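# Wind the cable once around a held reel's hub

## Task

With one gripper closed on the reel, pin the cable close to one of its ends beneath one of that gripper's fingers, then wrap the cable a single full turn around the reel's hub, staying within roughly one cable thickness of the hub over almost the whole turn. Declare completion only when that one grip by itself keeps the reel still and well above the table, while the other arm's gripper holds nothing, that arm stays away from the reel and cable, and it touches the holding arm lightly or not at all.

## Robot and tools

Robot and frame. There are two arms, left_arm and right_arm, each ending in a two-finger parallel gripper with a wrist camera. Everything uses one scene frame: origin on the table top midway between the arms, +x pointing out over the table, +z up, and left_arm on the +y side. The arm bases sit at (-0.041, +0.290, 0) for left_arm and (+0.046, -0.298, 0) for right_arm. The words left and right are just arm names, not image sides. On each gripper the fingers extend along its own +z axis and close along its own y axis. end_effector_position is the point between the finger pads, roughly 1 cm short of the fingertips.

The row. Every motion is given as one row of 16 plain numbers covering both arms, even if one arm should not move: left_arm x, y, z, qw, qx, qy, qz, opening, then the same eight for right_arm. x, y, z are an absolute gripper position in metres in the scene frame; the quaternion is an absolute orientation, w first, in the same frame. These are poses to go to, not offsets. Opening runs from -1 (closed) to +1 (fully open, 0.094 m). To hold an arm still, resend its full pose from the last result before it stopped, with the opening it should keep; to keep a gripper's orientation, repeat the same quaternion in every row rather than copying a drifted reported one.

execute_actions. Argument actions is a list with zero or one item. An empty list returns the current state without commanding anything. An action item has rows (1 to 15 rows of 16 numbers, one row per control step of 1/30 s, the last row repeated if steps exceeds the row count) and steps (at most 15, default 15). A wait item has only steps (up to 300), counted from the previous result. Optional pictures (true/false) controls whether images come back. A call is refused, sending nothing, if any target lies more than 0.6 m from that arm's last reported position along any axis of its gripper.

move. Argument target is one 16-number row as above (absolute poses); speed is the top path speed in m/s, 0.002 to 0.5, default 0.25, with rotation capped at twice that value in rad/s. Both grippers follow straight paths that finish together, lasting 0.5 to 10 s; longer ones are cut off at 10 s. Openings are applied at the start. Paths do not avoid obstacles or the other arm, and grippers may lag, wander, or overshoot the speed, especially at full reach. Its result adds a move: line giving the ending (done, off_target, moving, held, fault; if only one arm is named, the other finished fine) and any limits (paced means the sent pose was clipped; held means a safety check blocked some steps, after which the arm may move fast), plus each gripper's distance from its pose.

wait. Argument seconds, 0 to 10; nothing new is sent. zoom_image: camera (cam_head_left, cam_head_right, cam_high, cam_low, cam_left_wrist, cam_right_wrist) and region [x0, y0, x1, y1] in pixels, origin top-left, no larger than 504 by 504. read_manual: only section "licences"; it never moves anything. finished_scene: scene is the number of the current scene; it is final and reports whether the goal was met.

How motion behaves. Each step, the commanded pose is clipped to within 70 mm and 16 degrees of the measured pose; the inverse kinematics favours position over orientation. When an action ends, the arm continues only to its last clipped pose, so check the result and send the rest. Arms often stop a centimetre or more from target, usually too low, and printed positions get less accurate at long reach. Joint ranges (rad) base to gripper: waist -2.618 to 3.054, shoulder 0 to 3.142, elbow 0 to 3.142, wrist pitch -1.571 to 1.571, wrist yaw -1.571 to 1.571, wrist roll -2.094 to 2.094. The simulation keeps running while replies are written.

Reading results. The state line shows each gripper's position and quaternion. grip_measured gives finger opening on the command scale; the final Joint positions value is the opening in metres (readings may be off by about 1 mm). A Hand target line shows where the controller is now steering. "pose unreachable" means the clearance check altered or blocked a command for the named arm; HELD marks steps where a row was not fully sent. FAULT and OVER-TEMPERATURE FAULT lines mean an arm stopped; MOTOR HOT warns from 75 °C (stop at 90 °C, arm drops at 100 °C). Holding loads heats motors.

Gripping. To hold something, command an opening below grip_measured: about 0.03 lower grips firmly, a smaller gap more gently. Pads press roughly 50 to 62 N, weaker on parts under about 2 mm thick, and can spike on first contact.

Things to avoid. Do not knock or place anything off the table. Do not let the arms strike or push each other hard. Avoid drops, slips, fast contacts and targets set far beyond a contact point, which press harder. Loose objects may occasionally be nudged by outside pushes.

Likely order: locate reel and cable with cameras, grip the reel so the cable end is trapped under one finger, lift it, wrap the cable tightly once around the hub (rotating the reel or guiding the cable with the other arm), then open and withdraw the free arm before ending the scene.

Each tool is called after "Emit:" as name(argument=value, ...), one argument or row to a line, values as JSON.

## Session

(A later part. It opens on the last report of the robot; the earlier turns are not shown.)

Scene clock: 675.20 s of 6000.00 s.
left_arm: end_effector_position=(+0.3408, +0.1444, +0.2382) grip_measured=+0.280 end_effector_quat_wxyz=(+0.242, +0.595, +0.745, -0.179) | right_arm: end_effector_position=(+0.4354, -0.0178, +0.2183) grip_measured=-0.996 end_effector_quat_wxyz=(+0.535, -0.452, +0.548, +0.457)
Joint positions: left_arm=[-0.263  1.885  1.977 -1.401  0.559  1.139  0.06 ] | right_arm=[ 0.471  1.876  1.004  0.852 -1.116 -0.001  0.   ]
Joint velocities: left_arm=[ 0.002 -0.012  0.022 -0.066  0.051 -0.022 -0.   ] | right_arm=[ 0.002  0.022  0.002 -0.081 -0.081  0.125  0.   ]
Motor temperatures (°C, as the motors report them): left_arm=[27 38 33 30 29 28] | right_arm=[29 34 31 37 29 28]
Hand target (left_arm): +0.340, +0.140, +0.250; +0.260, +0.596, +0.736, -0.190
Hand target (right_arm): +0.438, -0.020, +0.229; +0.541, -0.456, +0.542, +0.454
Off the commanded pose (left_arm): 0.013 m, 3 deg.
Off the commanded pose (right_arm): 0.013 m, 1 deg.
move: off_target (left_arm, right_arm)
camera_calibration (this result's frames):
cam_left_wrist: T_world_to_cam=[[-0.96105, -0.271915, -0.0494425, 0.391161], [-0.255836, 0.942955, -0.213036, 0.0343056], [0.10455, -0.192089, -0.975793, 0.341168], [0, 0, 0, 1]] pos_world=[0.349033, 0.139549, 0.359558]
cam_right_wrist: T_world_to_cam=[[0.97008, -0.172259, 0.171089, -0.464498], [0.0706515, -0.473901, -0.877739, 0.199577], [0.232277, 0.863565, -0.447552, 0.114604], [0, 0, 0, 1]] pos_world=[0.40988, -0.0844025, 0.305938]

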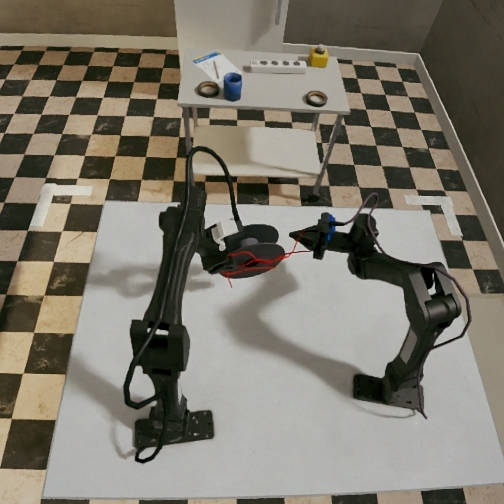

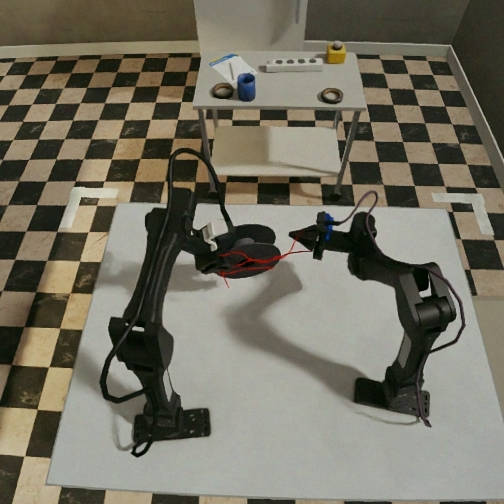

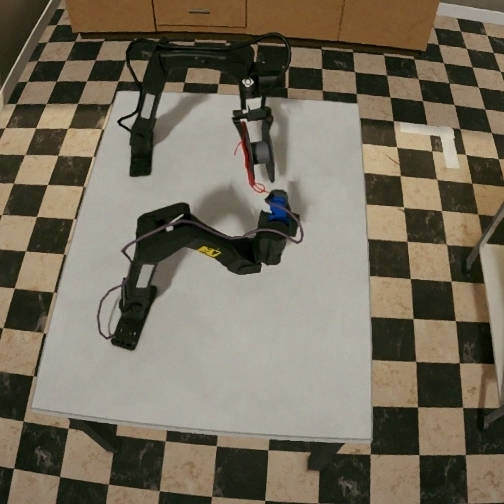

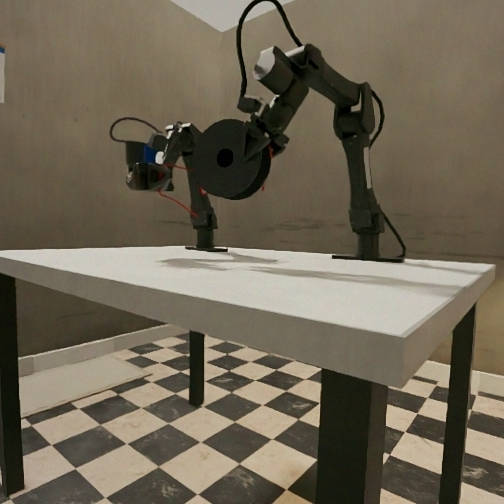

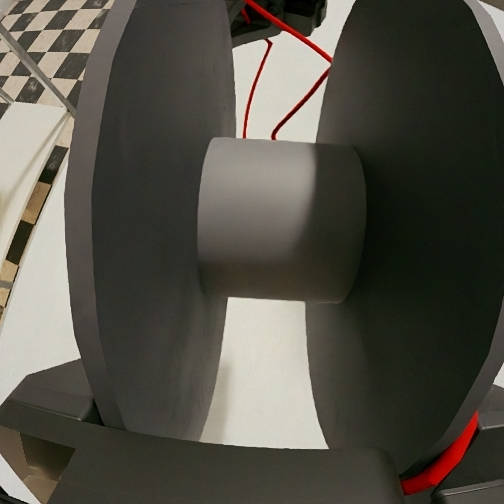

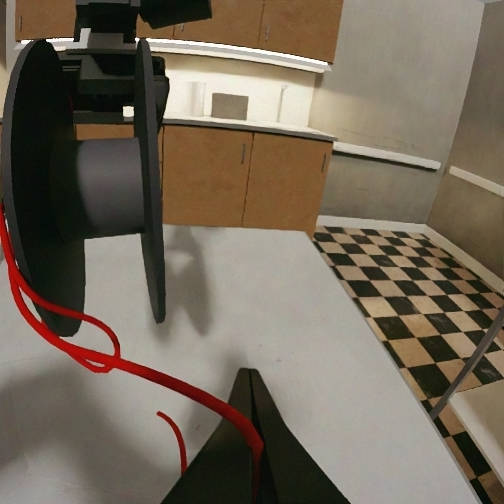

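Emit:
move(
  target=[0.34,0.14,0.25,0.26,0.595,0.735,-0.19,0.2, 0.35,-0.03,0.12,0.542,-0.455,0.542,0.455,-1],
)

Emit:
move(
  target=[0.34,0.14,0.25,0.26,0.595,0.735,-0.19,0.2, 0.35,-0.12,0.15,0.542,-0.455,0.542,0.455,0],
)

Emit:
move(
  target=[0.34,0.14,0.25,0.26,0.595,0.735,-0.19,0.2, 0.36,-0.02,0.125,0.07,0.07,0.704,0.704,-0.2],
)

Scene clock: 683.90 s of 6000.00 s.
left_arm: end_effector_position=(+0.3406, +0.1447, +0.2380) grip_measured=+0.280 end_effector_quat_wxyz=(+0.241, +0.595, +0.745, -0.179) | right_arm: end_effector_position=(+0.3540, -0.0306, +0.1272) grip_measured=-0.996 end_effector_quat_wxyz=(+0.551, -0.461, +0.530, +0.450)
Joint positions: left_arm=[-0.263  1.885  1.977 -1.402  0.558  1.139  0.06 ] | right_arm=[ 0.505  2.004  0.562  1.468 -1.085 -0.008  0.   ]
Joint velocities: left_arm=[ 0.007 -0.002  0.007 -0.007  0.051 -0.051 -0.001] | right_arm=[-0.002 -0.007  0.007  0.007 -0.037  0.007  0.   ]
Motor temperatures (°C, as the motors report them): left_arm=[27 38 33 30 29 28] | right_arm=[29 34 31 37 29 28]
Hand target (left_arm): +0.340, +0.140, +0.250; +0.260, +0.596, +0.736, -0.190
Hand target (right_arm): +0.351, -0.030, +0.119; +0.542, -0.454, +0.542, +0.455
Off the commanded pose (left_arm): 0.013 m, 3 deg.
Off the commanded pose (right_arm): 0.008 m, 2 deg.
After step 180, 1.33 s passed at rest.
move: off_target (left_arm)
camera_calibration (this result's frames):
cam_left_wrist: T_world_to_cam=[[-0.960989, -0.272215, -0.0489795, 0.390964], [-0.256407, 0.943196, -0.211274, 0.0337162], [0.103709, -0.190473, -0.976199, 0.341185], [0, 0, 0, 1]] pos_world=[0.348974, 0.139612, 0.359337]
cam_right_wrist: T_world_to_cam=[[0.96045, -0.17146, 0.219403, -0.374886], [0.118206, -0.462357, -0.878779, 0.102944], [0.252117, 0.869958, -0.423803, 0.0939707], [0, 0, 0, 1]] pos_world=[0.324199, -0.0984315, 0.212541]

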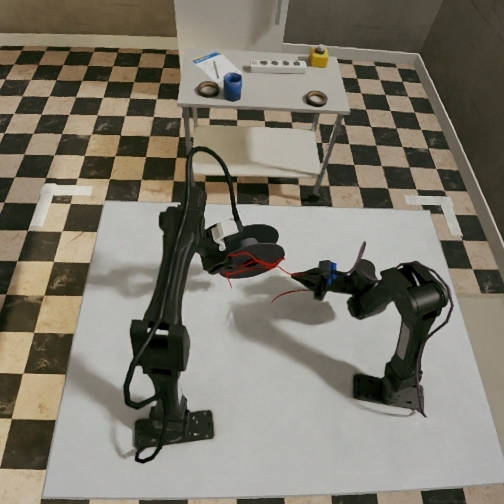

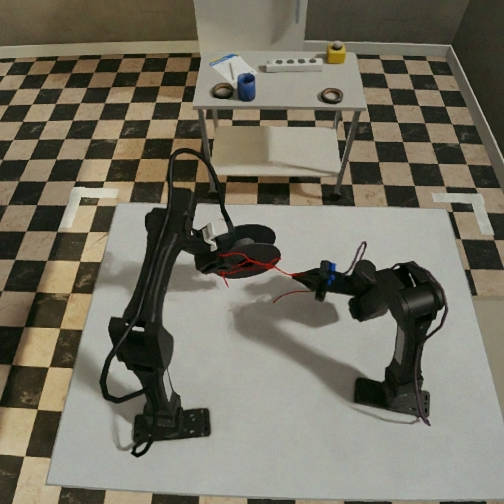

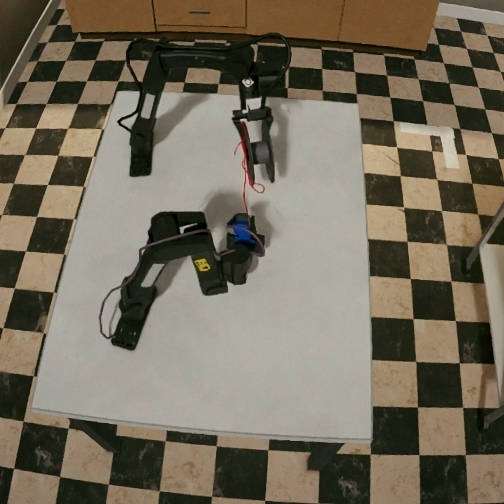

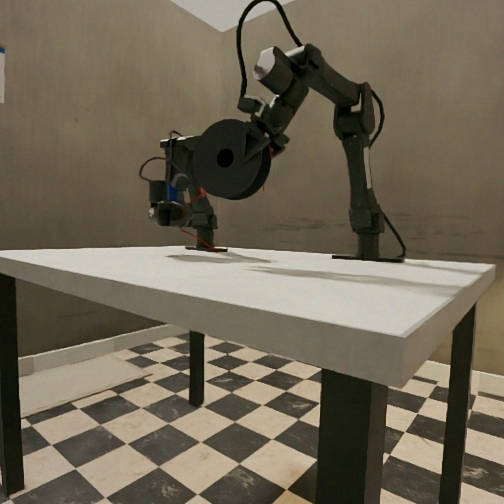

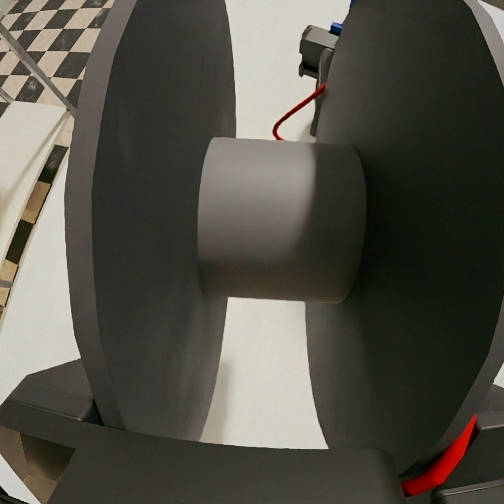

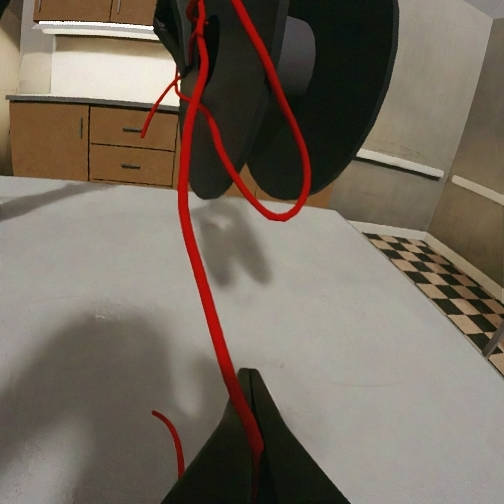

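Scene clock: 685.00 s of 6000.00 s.
left_arm: end_effector_position=(+0.3405, +0.1447, +0.2379) grip_measured=+0.280 end_effector_quat_wxyz=(+0.241, +0.595, +0.745, -0.179) | right_arm: end_effector_position=(+0.3564, -0.1197, +0.1508) grip_measured=-0.003 end_effector_quat_wxyz=(+0.550, -0.458, +0.538, +0.446)
Joint positions: left_arm=[-0.263  1.885  1.977 -1.402  0.557  1.139  0.06 ] | right_arm=[ 0.197  1.838  0.51   1.335 -1.378 -0.015  0.047]
Joint velocities: left_arm=[ 0.002  0.012 -0.002  0.007 -0.081 -0.022 -0.   ] | right_arm=[-0.007 -0.012  0.002 -0.037 -0.051 -0.081 -0.   ]
Motor temperatures (°C, as the motors report them): left_arm=[27 38 33 30 29 28] | right_arm=[29 34 31 37 29 28]
Hand target (left_arm): +0.340, +0.140, +0.250; +0.260, +0.596, +0.736, -0.190
Hand target (right_arm): +0.350, -0.120, +0.148; +0.541, -0.456, +0.542, +0.453
Off the commanded pose (left_arm): 0.013 m, 3 deg.
Off the commanded pose (right_arm): 0.006 m, 1 deg.
move: off_target (left_arm)
camera_calibration (this result's frames):
cam_left_wrist: T_world_to_cam=[[-0.960978, -0.27229, -0.0487765, 0.390877], [-0.256569, 0.943259, -0.210797, 0.0335576], [0.103407, -0.190057, -0.976312, 0.341219], [0, 0, 0, 1]] pos_world=[0.34895, 0.139629, 0.359276]
cam_right_wrist: T_world_to_cam=[[0.96008, -0.183464, 0.211157, -0.397643], [0.102361, -0.47209, -0.875587, 0.0862197], [0.260324, 0.862248, -0.434465, 0.178626], [0, 0, 0, 1]] pos_world=[0.326443, -0.18627, 0.237065]

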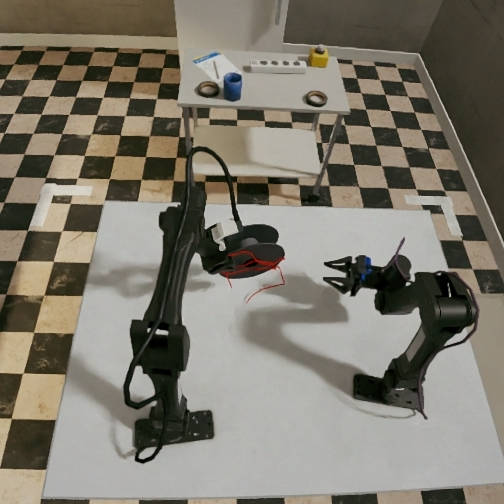

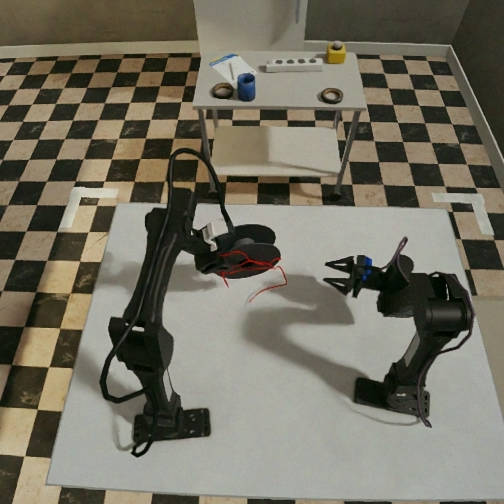

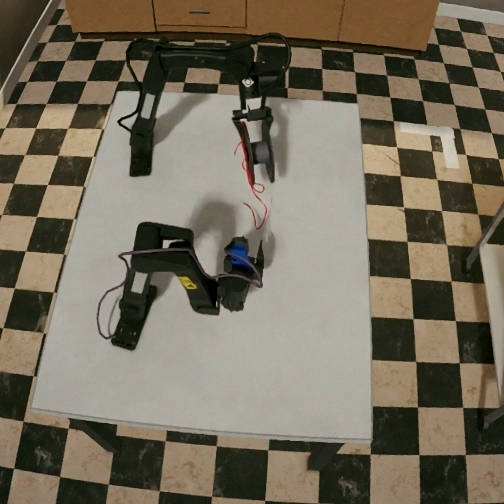

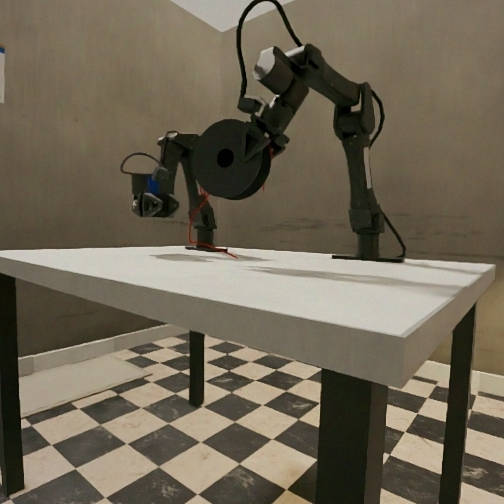

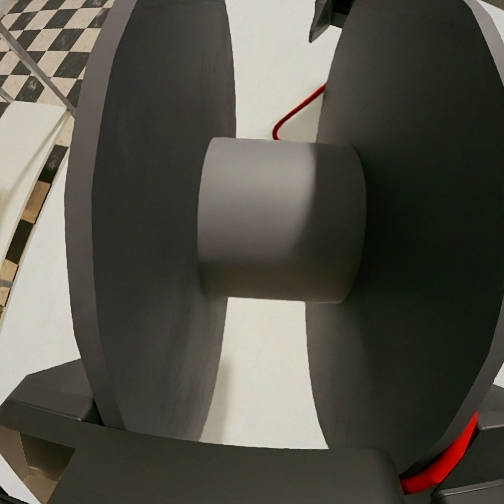

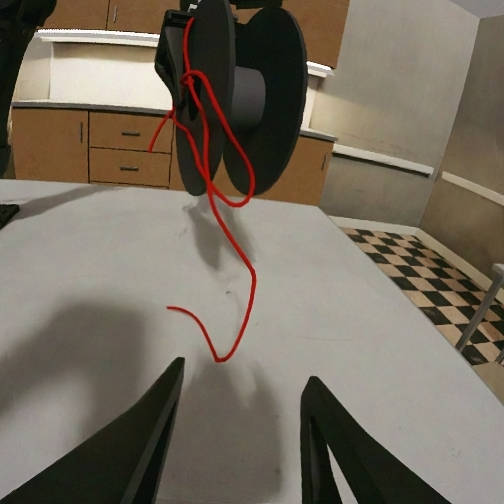

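Scene clock: 688.73 s of 6000.00 s.
left_arm: end_effector_position=(+0.3405, +0.1447, +0.2379) grip_measured=+0.280 end_effector_quat_wxyz=(+0.241, +0.595, +0.745, -0.179) | right_arm: end_effector_position=(+0.3552, -0.0242, +0.1243) grip_measured=-0.197 end_effector_quat_wxyz=(+0.062, +0.076, +0.704, +0.704)
Joint positions: left_arm=[-0.263  1.885  1.977 -1.402  0.557  1.139  0.06 ] | right_arm=[ 0.532  1.992  0.559  1.428 -1.032  1.586  0.038]
Joint velocities: left_arm=[-0.002  0.007  0.017  0.051 -0.022 -0.022  0.001] | right_arm=[-0.017 -0.007 -0.002  0.007 -0.007  0.125 -0.   ]
Motor temperatures (°C, as the motors report them): left_arm=[27 38 33 30 29 28] | right_arm=[29 34 31 37 29 28]
Hand target (left_arm): +0.340, +0.140, +0.250; +0.260, +0.596, +0.736, -0.190
Hand target (right_arm): +0.360, -0.020, +0.127; +0.069, +0.071, +0.701, +0.707
Off the commanded pose (left_arm): 0.013 m, 3 deg.
Off the commanded pose (right_arm): 0.006 m, 1 deg.
move: off_target (left_arm)
camera_calibration (this result's frames):
cam_left_wrist: T_world_to_cam=[[-0.960978, -0.27229, -0.0487765, 0.390877], [-0.256569, 0.943259, -0.210797, 0.0335576], [0.103407, -0.190057, -0.976312, 0.341219], [0, 0, 0, 1]] pos_world=[0.34895, 0.139629, 0.359276]
cam_right_wrist: T_world_to_cam=[[0.164745, -0.0387869, -0.985573, 0.0613991], [-0.9521, -0.267235, -0.148632, 0.397378], [-0.257615, 0.96285, -0.0809545, 0.227567], [0, 0, 0, 1]] pos_world=[0.426853, -0.110538, 0.137999]

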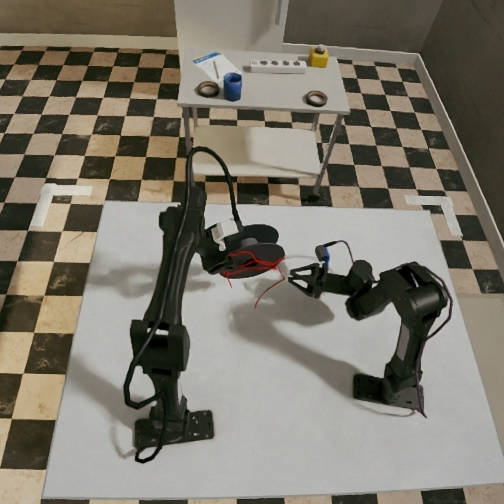

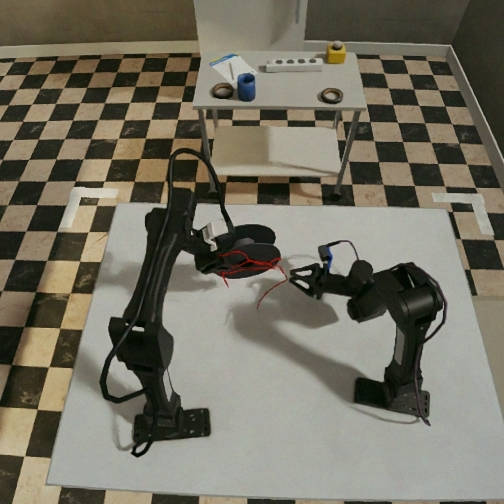

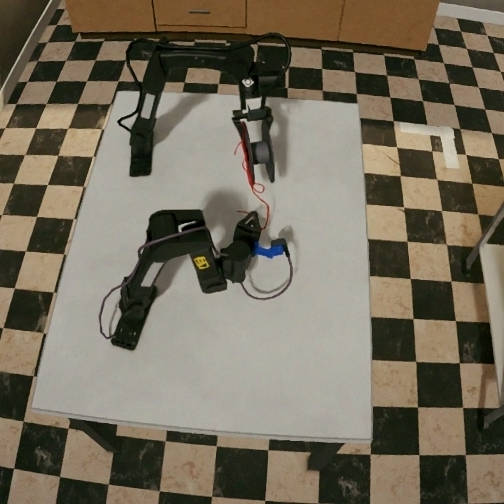

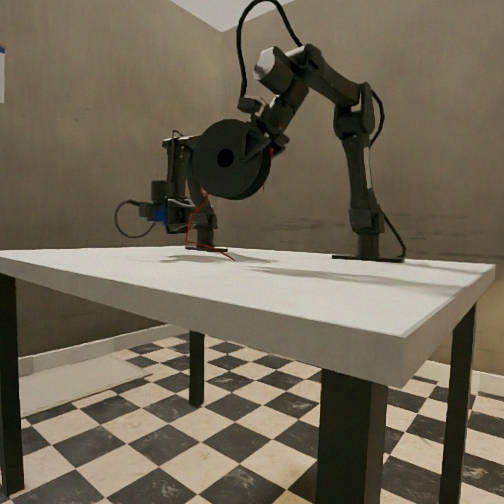

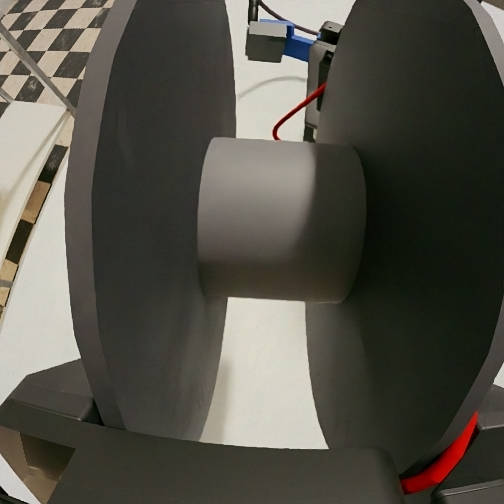

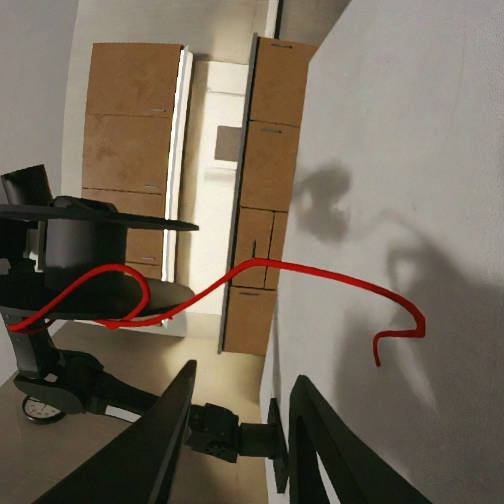

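Emit:
move(
  target=[0.34,0.14,0.25,0.26,0.595,0.735,-0.19,0.2, 0.365,0.0,0.18,0.07,0.07,0.704,0.704,-0.3],
)

Scene clock: 693.70 s of 6000.00 s.
left_arm: end_effector_position=(+0.3405, +0.1448, +0.2379) grip_measured=+0.280 end_effector_quat_wxyz=(+0.241, +0.595, +0.746, -0.179) | right_arm: end_effector_position=(+0.3617, -0.0038, +0.1711) grip_measured=-0.297 end_effector_quat_wxyz=(+0.056, +0.082, +0.706, +0.702)
Joint positions: left_arm=[-0.263  1.885  1.977 -1.402  0.557  1.139  0.06 ] | right_arm=[ 0.588  1.81   0.646  1.148 -0.976  1.593  0.033]
Joint velocities: left_arm=[ 0.002 -0.012  0.012 -0.066  0.007  0.007  0.   ] | right_arm=[-0.012 -0.007  0.007 -0.007  0.037  0.037 -0.   ]
Motor temperatures (°C, as the motors report them): left_arm=[27 38 33 30 29 28] | right_arm=[29 34 31 37 29 28]
Hand target (left_arm): +0.340, +0.140, +0.250; +0.260, +0.596, +0.736, -0.190
Hand target (right_arm): +0.364, -0.000, +0.181; +0.070, +0.070, +0.703, +0.705
Off the commanded pose (left_arm): 0.013 m, 3 deg.
Off the commanded pose (right_arm): 0.010 m, 2 deg.
move: off_target (left_arm)
camera_calibration (this result's frames):
cam_left_wrist: T_world_to_cam=[[-0.960949, -0.272366, -0.048923, 0.390943], [-0.256652, 0.94331, -0.210465, 0.0334434], [0.103473, -0.18969, -0.976376, 0.341134], [0, 0, 0, 1]] pos_world=[0.348961, 0.139642, 0.35924]
cam_right_wrist: T_world_to_cam=[[0.148152, -0.0421775, -0.988065, 0.113613], [-0.954466, -0.267683, -0.131687, 0.413936], [-0.258934, 0.962584, -0.0799147, 0.21361], [0, 0, 0, 1]] pos_world=[0.433566, -0.0900224, 0.183838]

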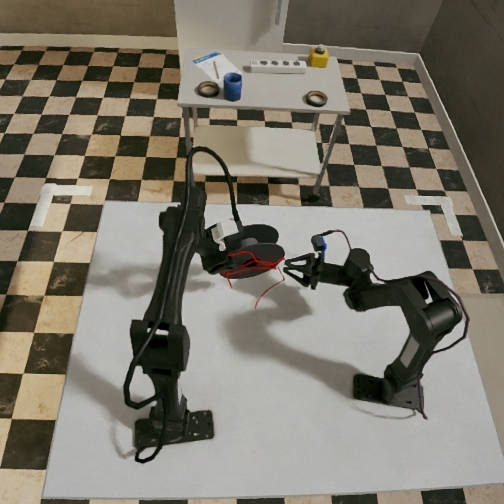

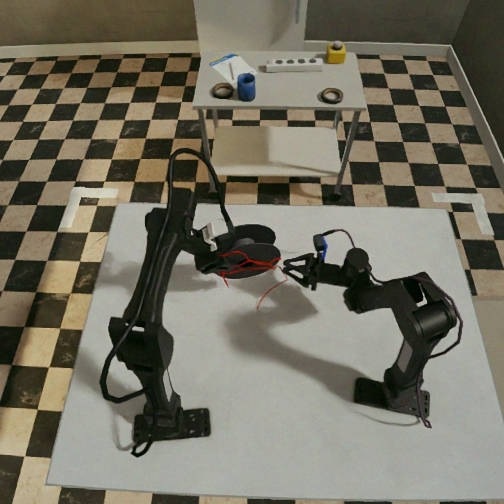

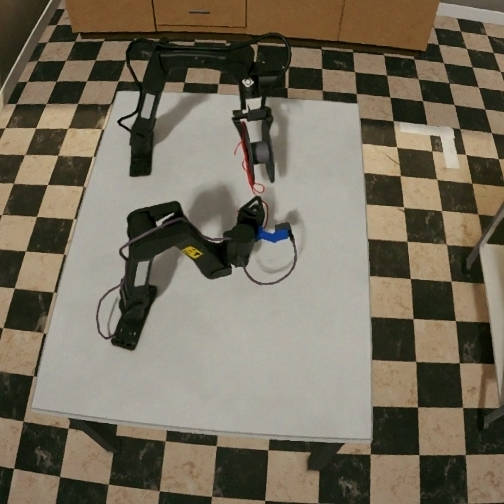

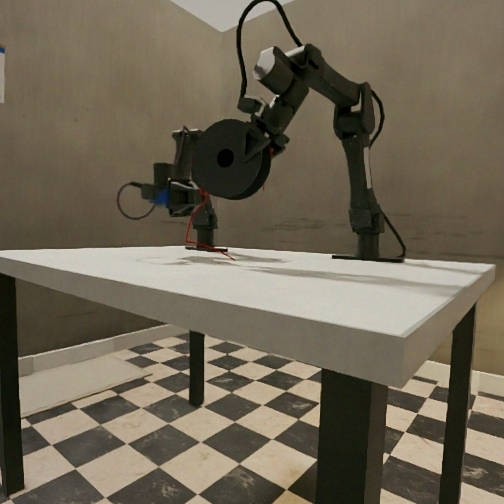

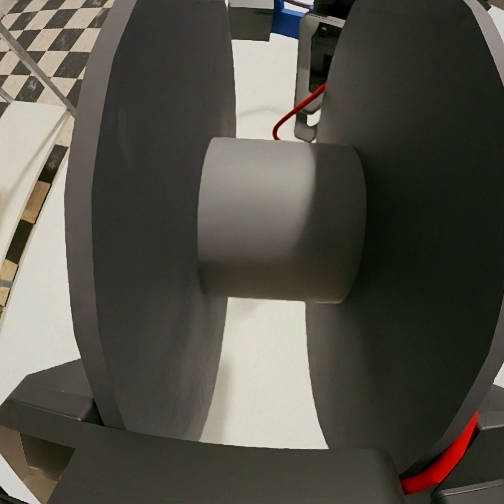

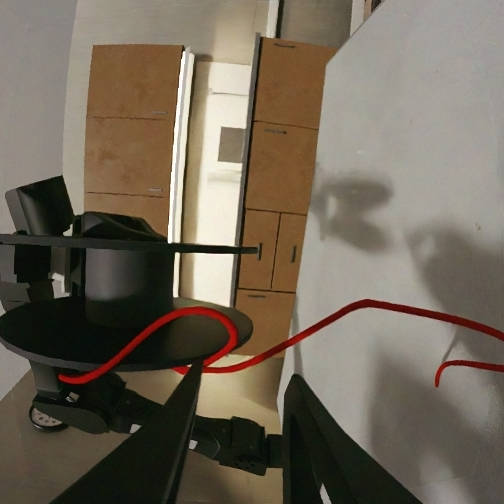

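Emit:
move(
  target=[0.34,0.14,0.25,0.26,0.595,0.735,-0.19,0.2, 0.378,0.005,0.185,0.07,0.07,0.704,0.704,-0.3],
)

Emit:
move(
  target=[0.34,0.14,0.25,0.26,0.595,0.735,-0.19,0.2, 0.378,0.045,0.185,0.07,0.07,0.704,0.704,-0.3],
  speed=0.06,
)

Scene clock: 699.57 s of 6000.00 s.
left_arm: end_effector_position=(+0.3406, +0.1449, +0.2378) grip_measured=+0.280 end_effector_quat_wxyz=(+0.241, +0.595, +0.746, -0.178) | right_arm: end_effector_position=(+0.3733, +0.0011, +0.1850) grip_measured=-0.297 end_effector_quat_wxyz=(+0.064, +0.074, +0.702, +0.705)
Joint positions: left_arm=[-0.263  1.885  1.977 -1.402  0.556  1.139  0.06 ] | right_arm=[ 0.588  1.81   0.71   1.106 -0.976  1.59   0.033]
Joint velocities: left_arm=[ 0.002 -0.007 -0.017  0.022  0.066 -0.095 -0.002] | right_arm=[ 0.002  0.012 -0.007 -0.11  -0.081 -0.037  0.001]
Motor temperatures (°C, as the motors report them): left_arm=[27 38 33 30 29 28] | right_arm=[29 34 31 37 29 28]
Hand target (left_arm): +0.340, +0.140, +0.250; +0.260, +0.596, +0.736, -0.190
Hand target (right_arm): +0.378, +0.005, +0.185; +0.070, +0.070, +0.703, +0.704
Off the commanded pose (left_arm): 0.013 m, 3 deg.
Off the commanded pose (right_arm): 0.006 m, 1 deg.
move: off_target (left_arm)
camera_calibration (this result's frames):
cam_left_wrist: T_world_to_cam=[[-0.960891, -0.272519, -0.0492162, 0.391074], [-0.256817, 0.943413, -0.209801, 0.0332151], [0.103606, -0.188957, -0.976505, 0.340962], [0, 0, 0, 1]] pos_world=[0.348984, 0.139667, 0.359167]
cam_right_wrist: T_world_to_cam=[[0.1712, -0.0343413, -0.984638, 0.116594], [-0.951201, -0.266175, -0.156103, 0.431517], [-0.256725, 0.963313, -0.0782348, 0.211909], [0, 0, 0, 1]] pos_world=[0.4449, -0.0852714, 0.198743]

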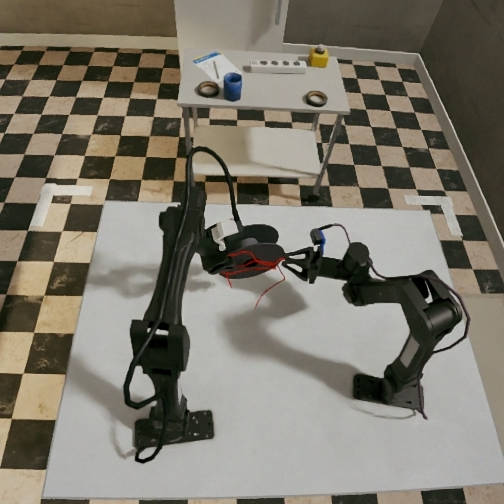

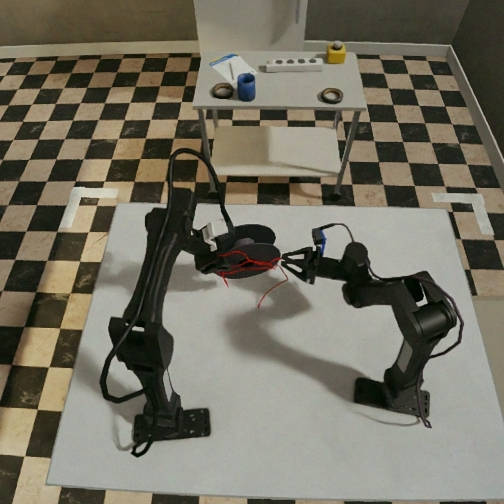

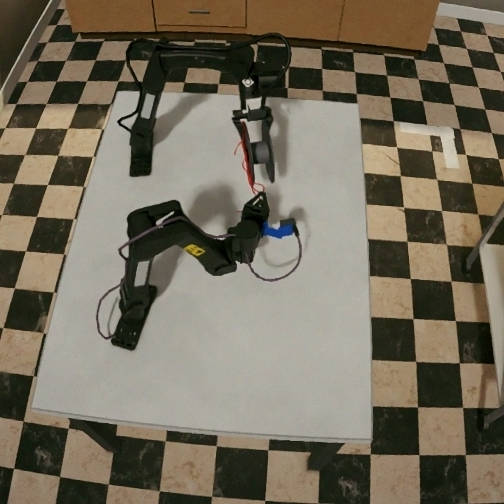

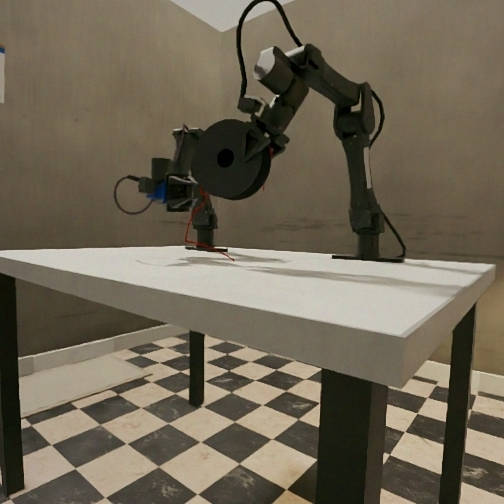

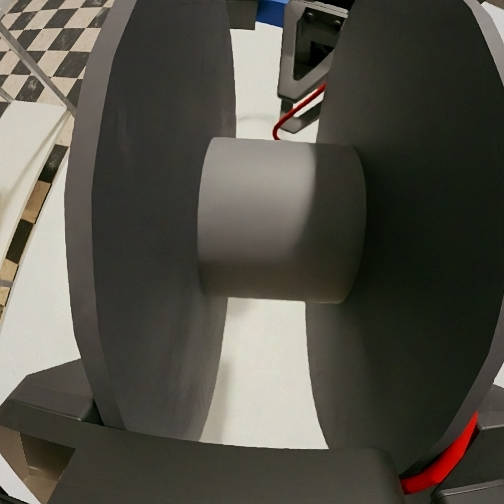

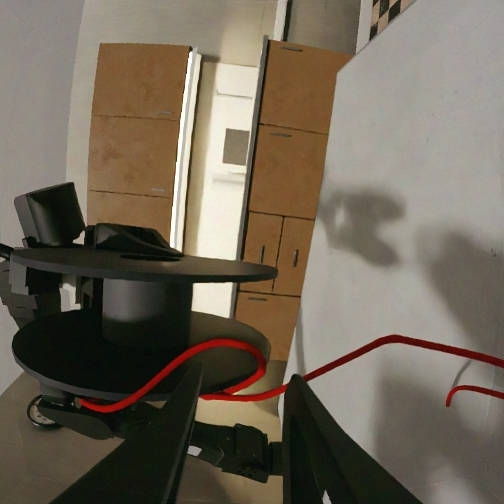

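Scene clock: 700.60 s of 6000.00 s.
left_arm: end_effector_position=(+0.3408, +0.1457, +0.2373) grip_measured=+0.280 end_effector_quat_wxyz=(+0.240, +0.595, +0.746, -0.176) | right_arm: end_effector_position=(+0.3726, +0.0400, +0.1846) grip_measured=-0.297 end_effector_quat_wxyz=(+0.061, +0.073, +0.702, +0.705)
Joint positions: left_arm=[-0.263  1.885  1.977 -1.402  0.551  1.139  0.06 ] | right_arm=[ 0.695  1.862  0.784  1.083 -0.875  1.591  0.033]
Joint velocities: left_arm=[-0.017  0.002  0.002  0.007  0.007 -0.051 -0.   ] | right_arm=[-0.007 -0.002 -0.012  0.037  0.095 -0.007 -0.   ]
Motor temperatures (°C, as the motors report them): left_arm=[27 38 33 30 29 28] | right_arm=[29 34 31 37 29 28]
Hand target (left_arm): +0.340, +0.140, +0.250; +0.260, +0.596, +0.736, -0.190
Hand target (right_arm): +0.378, +0.045, +0.186; +0.069, +0.071, +0.703, +0.705
Off the commanded pose (left_arm): 0.014 m, 3 deg.
Off the commanded pose (right_arm): 0.007 m, 1 deg.
move: off_target (left_arm)
camera_calibration (this result's frames):
cam_left_wrist: T_world_to_cam=[[-0.96048, -0.273585, -0.0512714, 0.391994], [-0.257974, 0.94412, -0.205151, 0.0316209], [0.104533, -0.183817, -0.977386, 0.339759], [0, 0, 0, 1]] pos_world=[0.349144, 0.139843, 0.358661]
cam_right_wrist: T_world_to_cam=[[0.168748, -0.0335881, -0.985087, 0.118641], [-0.950077, -0.271653, -0.153488, 0.440424], [-0.262446, 0.961809, -0.0777522, 0.176305], [0, 0, 0, 1]] pos_world=[0.444686, -0.0459444, 0.198179]

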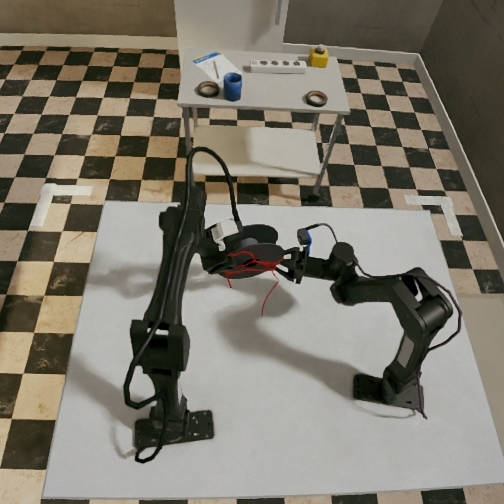

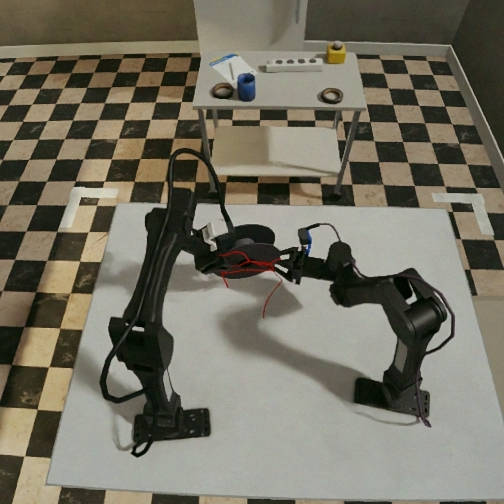

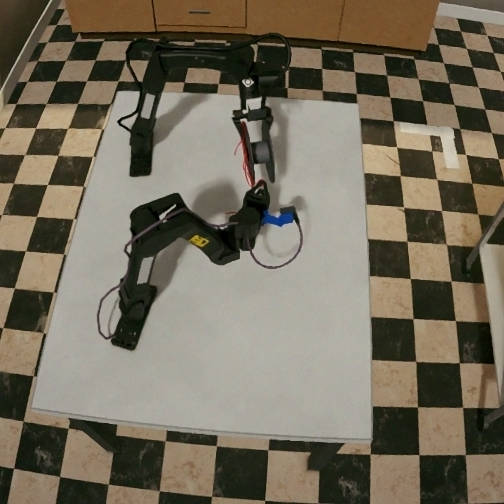

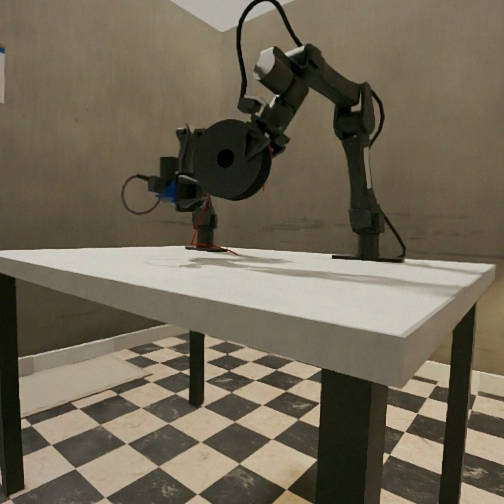

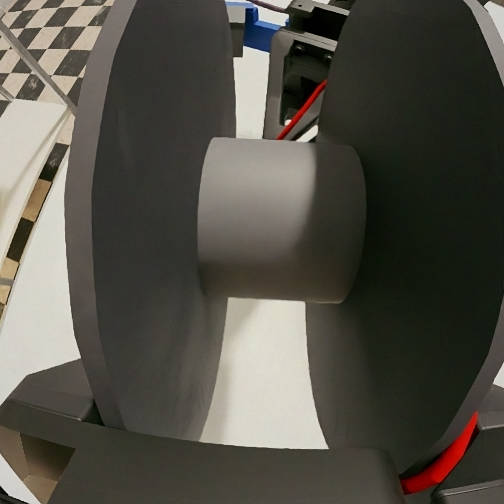

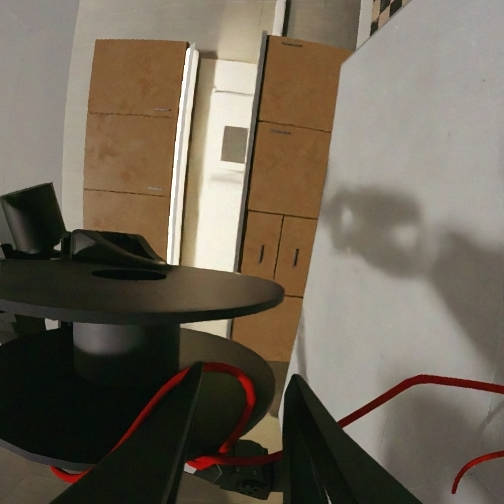

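Emit:
move(
  target=[0.34,0.14,0.25,0.26,0.595,0.735,-0.19,0.2, 0.378,0.043,0.178,0.07,0.07,0.704,0.704,-1],
  speed=0.03,
)

Emit:
move(
  target=[0.34,0.14,0.25,0.26,0.595,0.735,-0.19,0.2, 0.385,0.06,0.125,0.07,0.07,0.704,0.704,-1],
  speed=0.06,
)

Scene clock: 706.03 s of 6000.00 s.
left_arm: end_effector_position=(+0.3407, +0.1453, +0.2375) grip_measured=+0.280 end_effector_quat_wxyz=(+0.240, +0.595, +0.746, -0.177) | right_arm: end_effector_position=(+0.3742, +0.0406, +0.1765) grip_measured=-0.976 end_effector_quat_wxyz=(+0.058, +0.078, +0.706, +0.702)
Joint positions: left_arm=[-0.263  1.885  1.977 -1.402  0.553  1.139  0.06 ] | right_arm=[ 0.695  1.883  0.784  1.087 -0.872  1.588  0.001]
Joint velocities: left_arm=[-0.012  0.002 -0.007  0.007  0.007 -0.037  0.   ] | right_arm=[ 0.002 -0.022 -0.017 -0.022 -0.022 -0.007 -0.001]
Motor temperatures (°C, as the motors report them): left_arm=[27 38 33 30 29 28] | right_arm=[29 34 31 37 29 28]
Hand target (left_arm): +0.340, +0.140, +0.250; +0.260, +0.596, +0.736, -0.190
Hand target (right_arm): +0.378, +0.043, +0.178; +0.070, +0.070, +0.704, +0.704
Off the commanded pose (left_arm): 0.014 m, 3 deg.
Off the commanded pose (right_arm): 0.005 m, 2 deg.
move: off_target (left_arm)
camera_calibration (this result's frames):
cam_left_wrist: T_world_to_cam=[[-0.960656, -0.27313, -0.05039, 0.3916], [-0.257478, 0.94382, -0.207144, 0.0323034], [0.104136, -0.18602, -0.977012, 0.340276], [0, 0, 0, 1]] pos_world=[0.349075, 0.139767, 0.358878]
cam_right_wrist: T_world_to_cam=[[0.156705, -0.042357, -0.986737, 0.11557], [-0.952675, -0.269985, -0.139706, 0.439363], [-0.260487, 0.961932, -0.0826605, 0.175743], [0, 0, 0, 1]] pos_world=[0.446238, -0.0455359, 0.189946]

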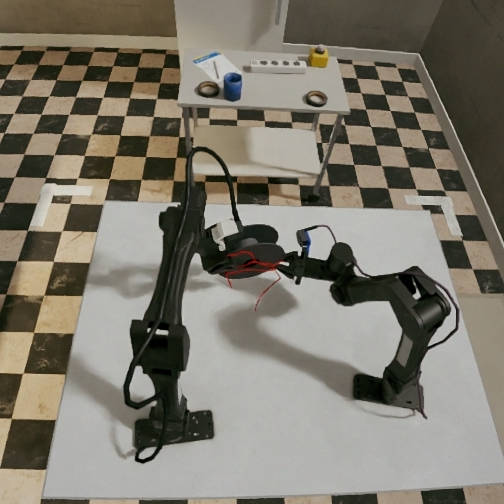

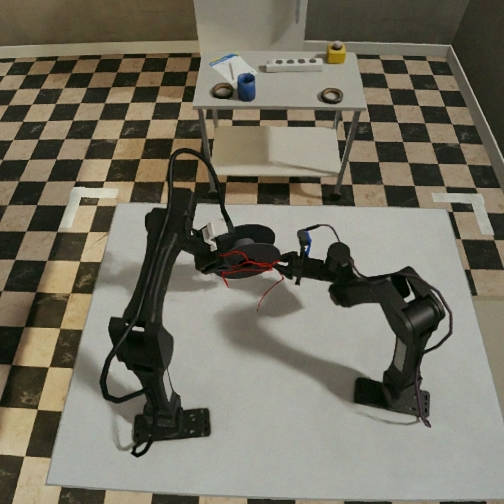

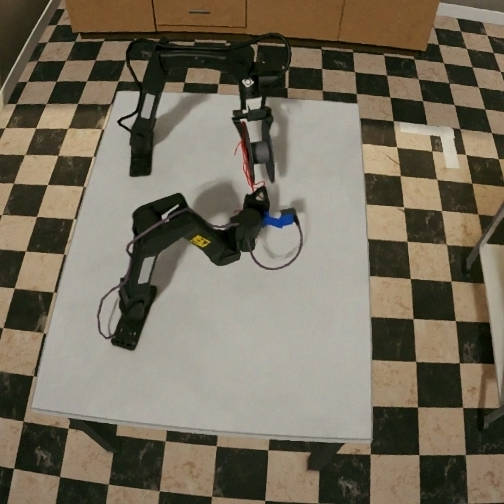

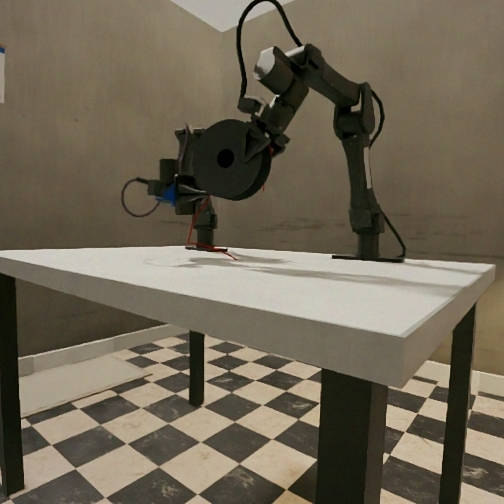

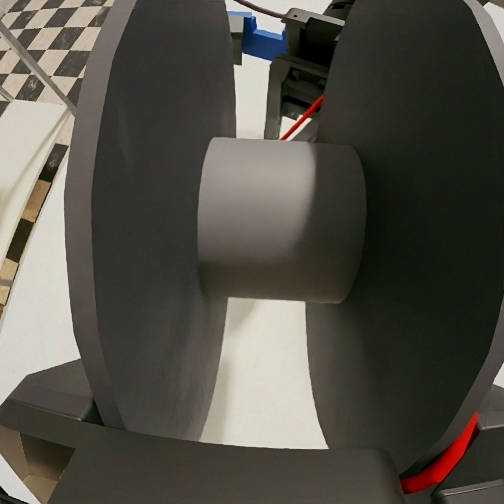

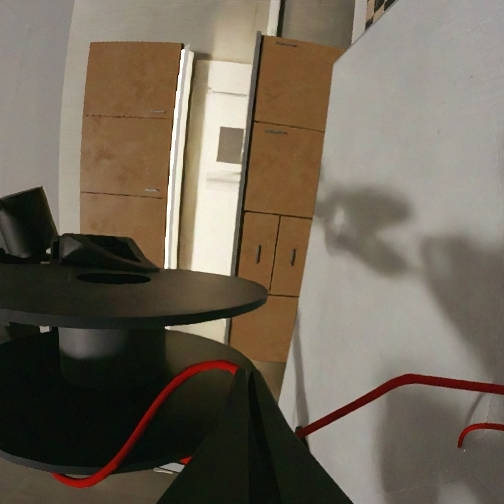

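Scene clock: 707.23 s of 6000.00 s.
left_arm: end_effector_position=(+0.3406, +0.1449, +0.2378) grip_measured=+0.280 end_effector_quat_wxyz=(+0.241, +0.595, +0.746, -0.178) | right_arm: end_effector_position=(+0.3805, +0.0554, +0.1207) grip_measured=-0.976 end_effector_quat_wxyz=(+0.054, +0.081, +0.709, +0.699)
Joint positions: left_arm=[-0.263  1.885  1.977 -1.402  0.556  1.139  0.06 ] | right_arm=[ 0.722  2.109  0.81   1.272 -0.847  1.589  0.001]
Joint velocities: left_arm=[ 0.002 -0.002  0.012  0.037  0.022  0.051 -0.001] | right_arm=[-0.017 -0.017 -0.002  0.139  0.007 -0.051  0.001]
Motor temperatures (°C, as the motors report them): left_arm=[27 38 33 30 29 28] | right_arm=[29 34 31 37 29 28]
Hand target (left_arm): +0.340, +0.140, +0.250; +0.260, +0.596, +0.736, -0.190
Hand target (right_arm): +0.385, +0.060, +0.125; +0.070, +0.070, +0.703, +0.704
Off the commanded pose (left_arm): 0.013 m, 3 deg.
Off the commanded pose (right_arm): 0.008 m, 2 deg.
move: off_target (left_arm)
camera_calibration (this result's frames):
cam_left_wrist: T_world_to_cam=[[-0.960861, -0.272596, -0.0493629, 0.39114], [-0.256899, 0.943465, -0.209469, 0.033101], [0.103673, -0.18859, -0.976568, 0.340877], [0, 0, 0, 1]] pos_world=[0.348995, 0.139679, 0.359131]
cam_right_wrist: T_world_to_cam=[[0.144908, -0.0490911, -0.988227, 0.0651265], [-0.953657, -0.27312, -0.126271, 0.440402], [-0.263705, 0.960727, -0.0863933, 0.160196], [0, 0, 0, 1]] pos_world=[0.4528, -0.0304247, 0.13381]

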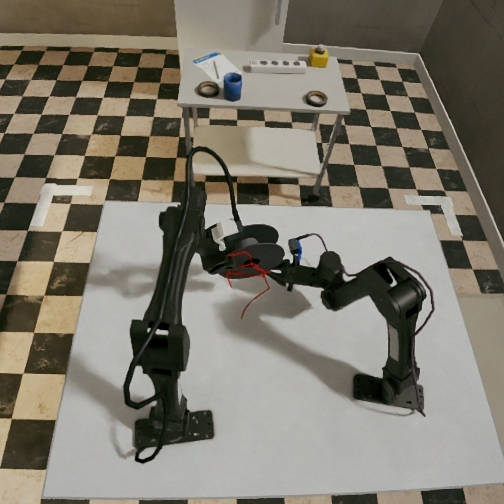

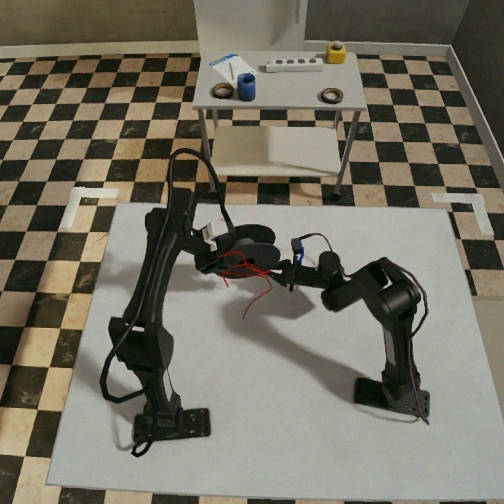

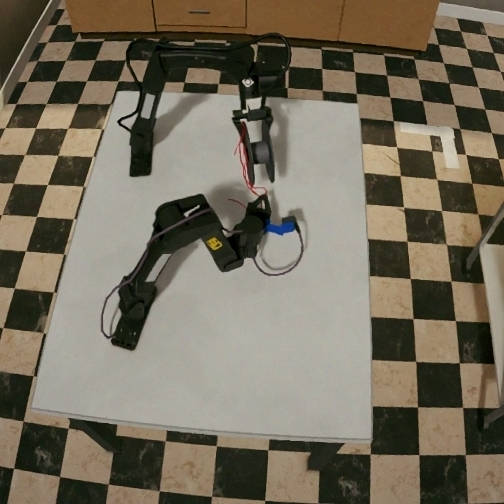

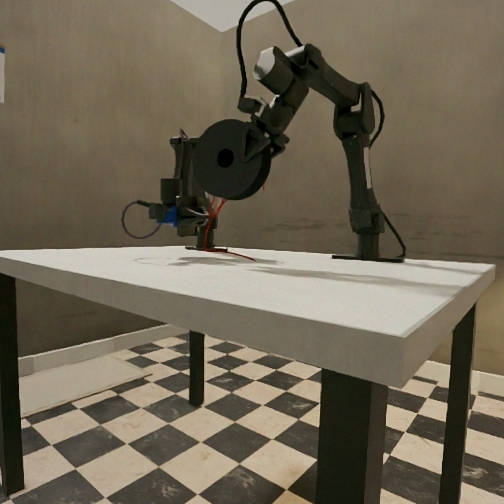

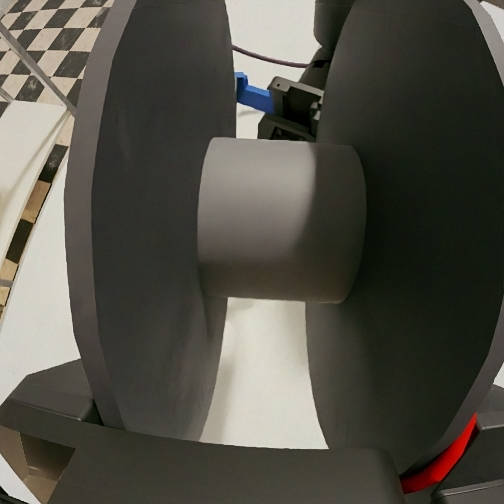

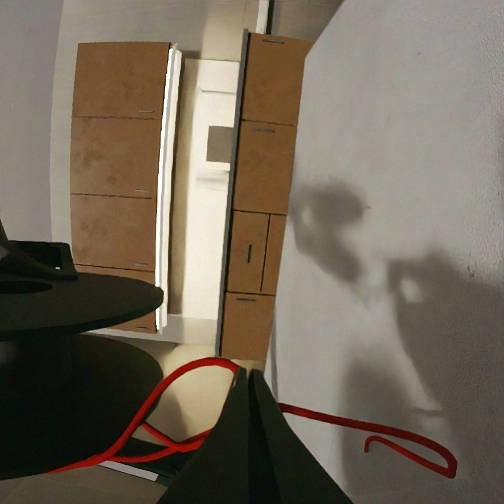

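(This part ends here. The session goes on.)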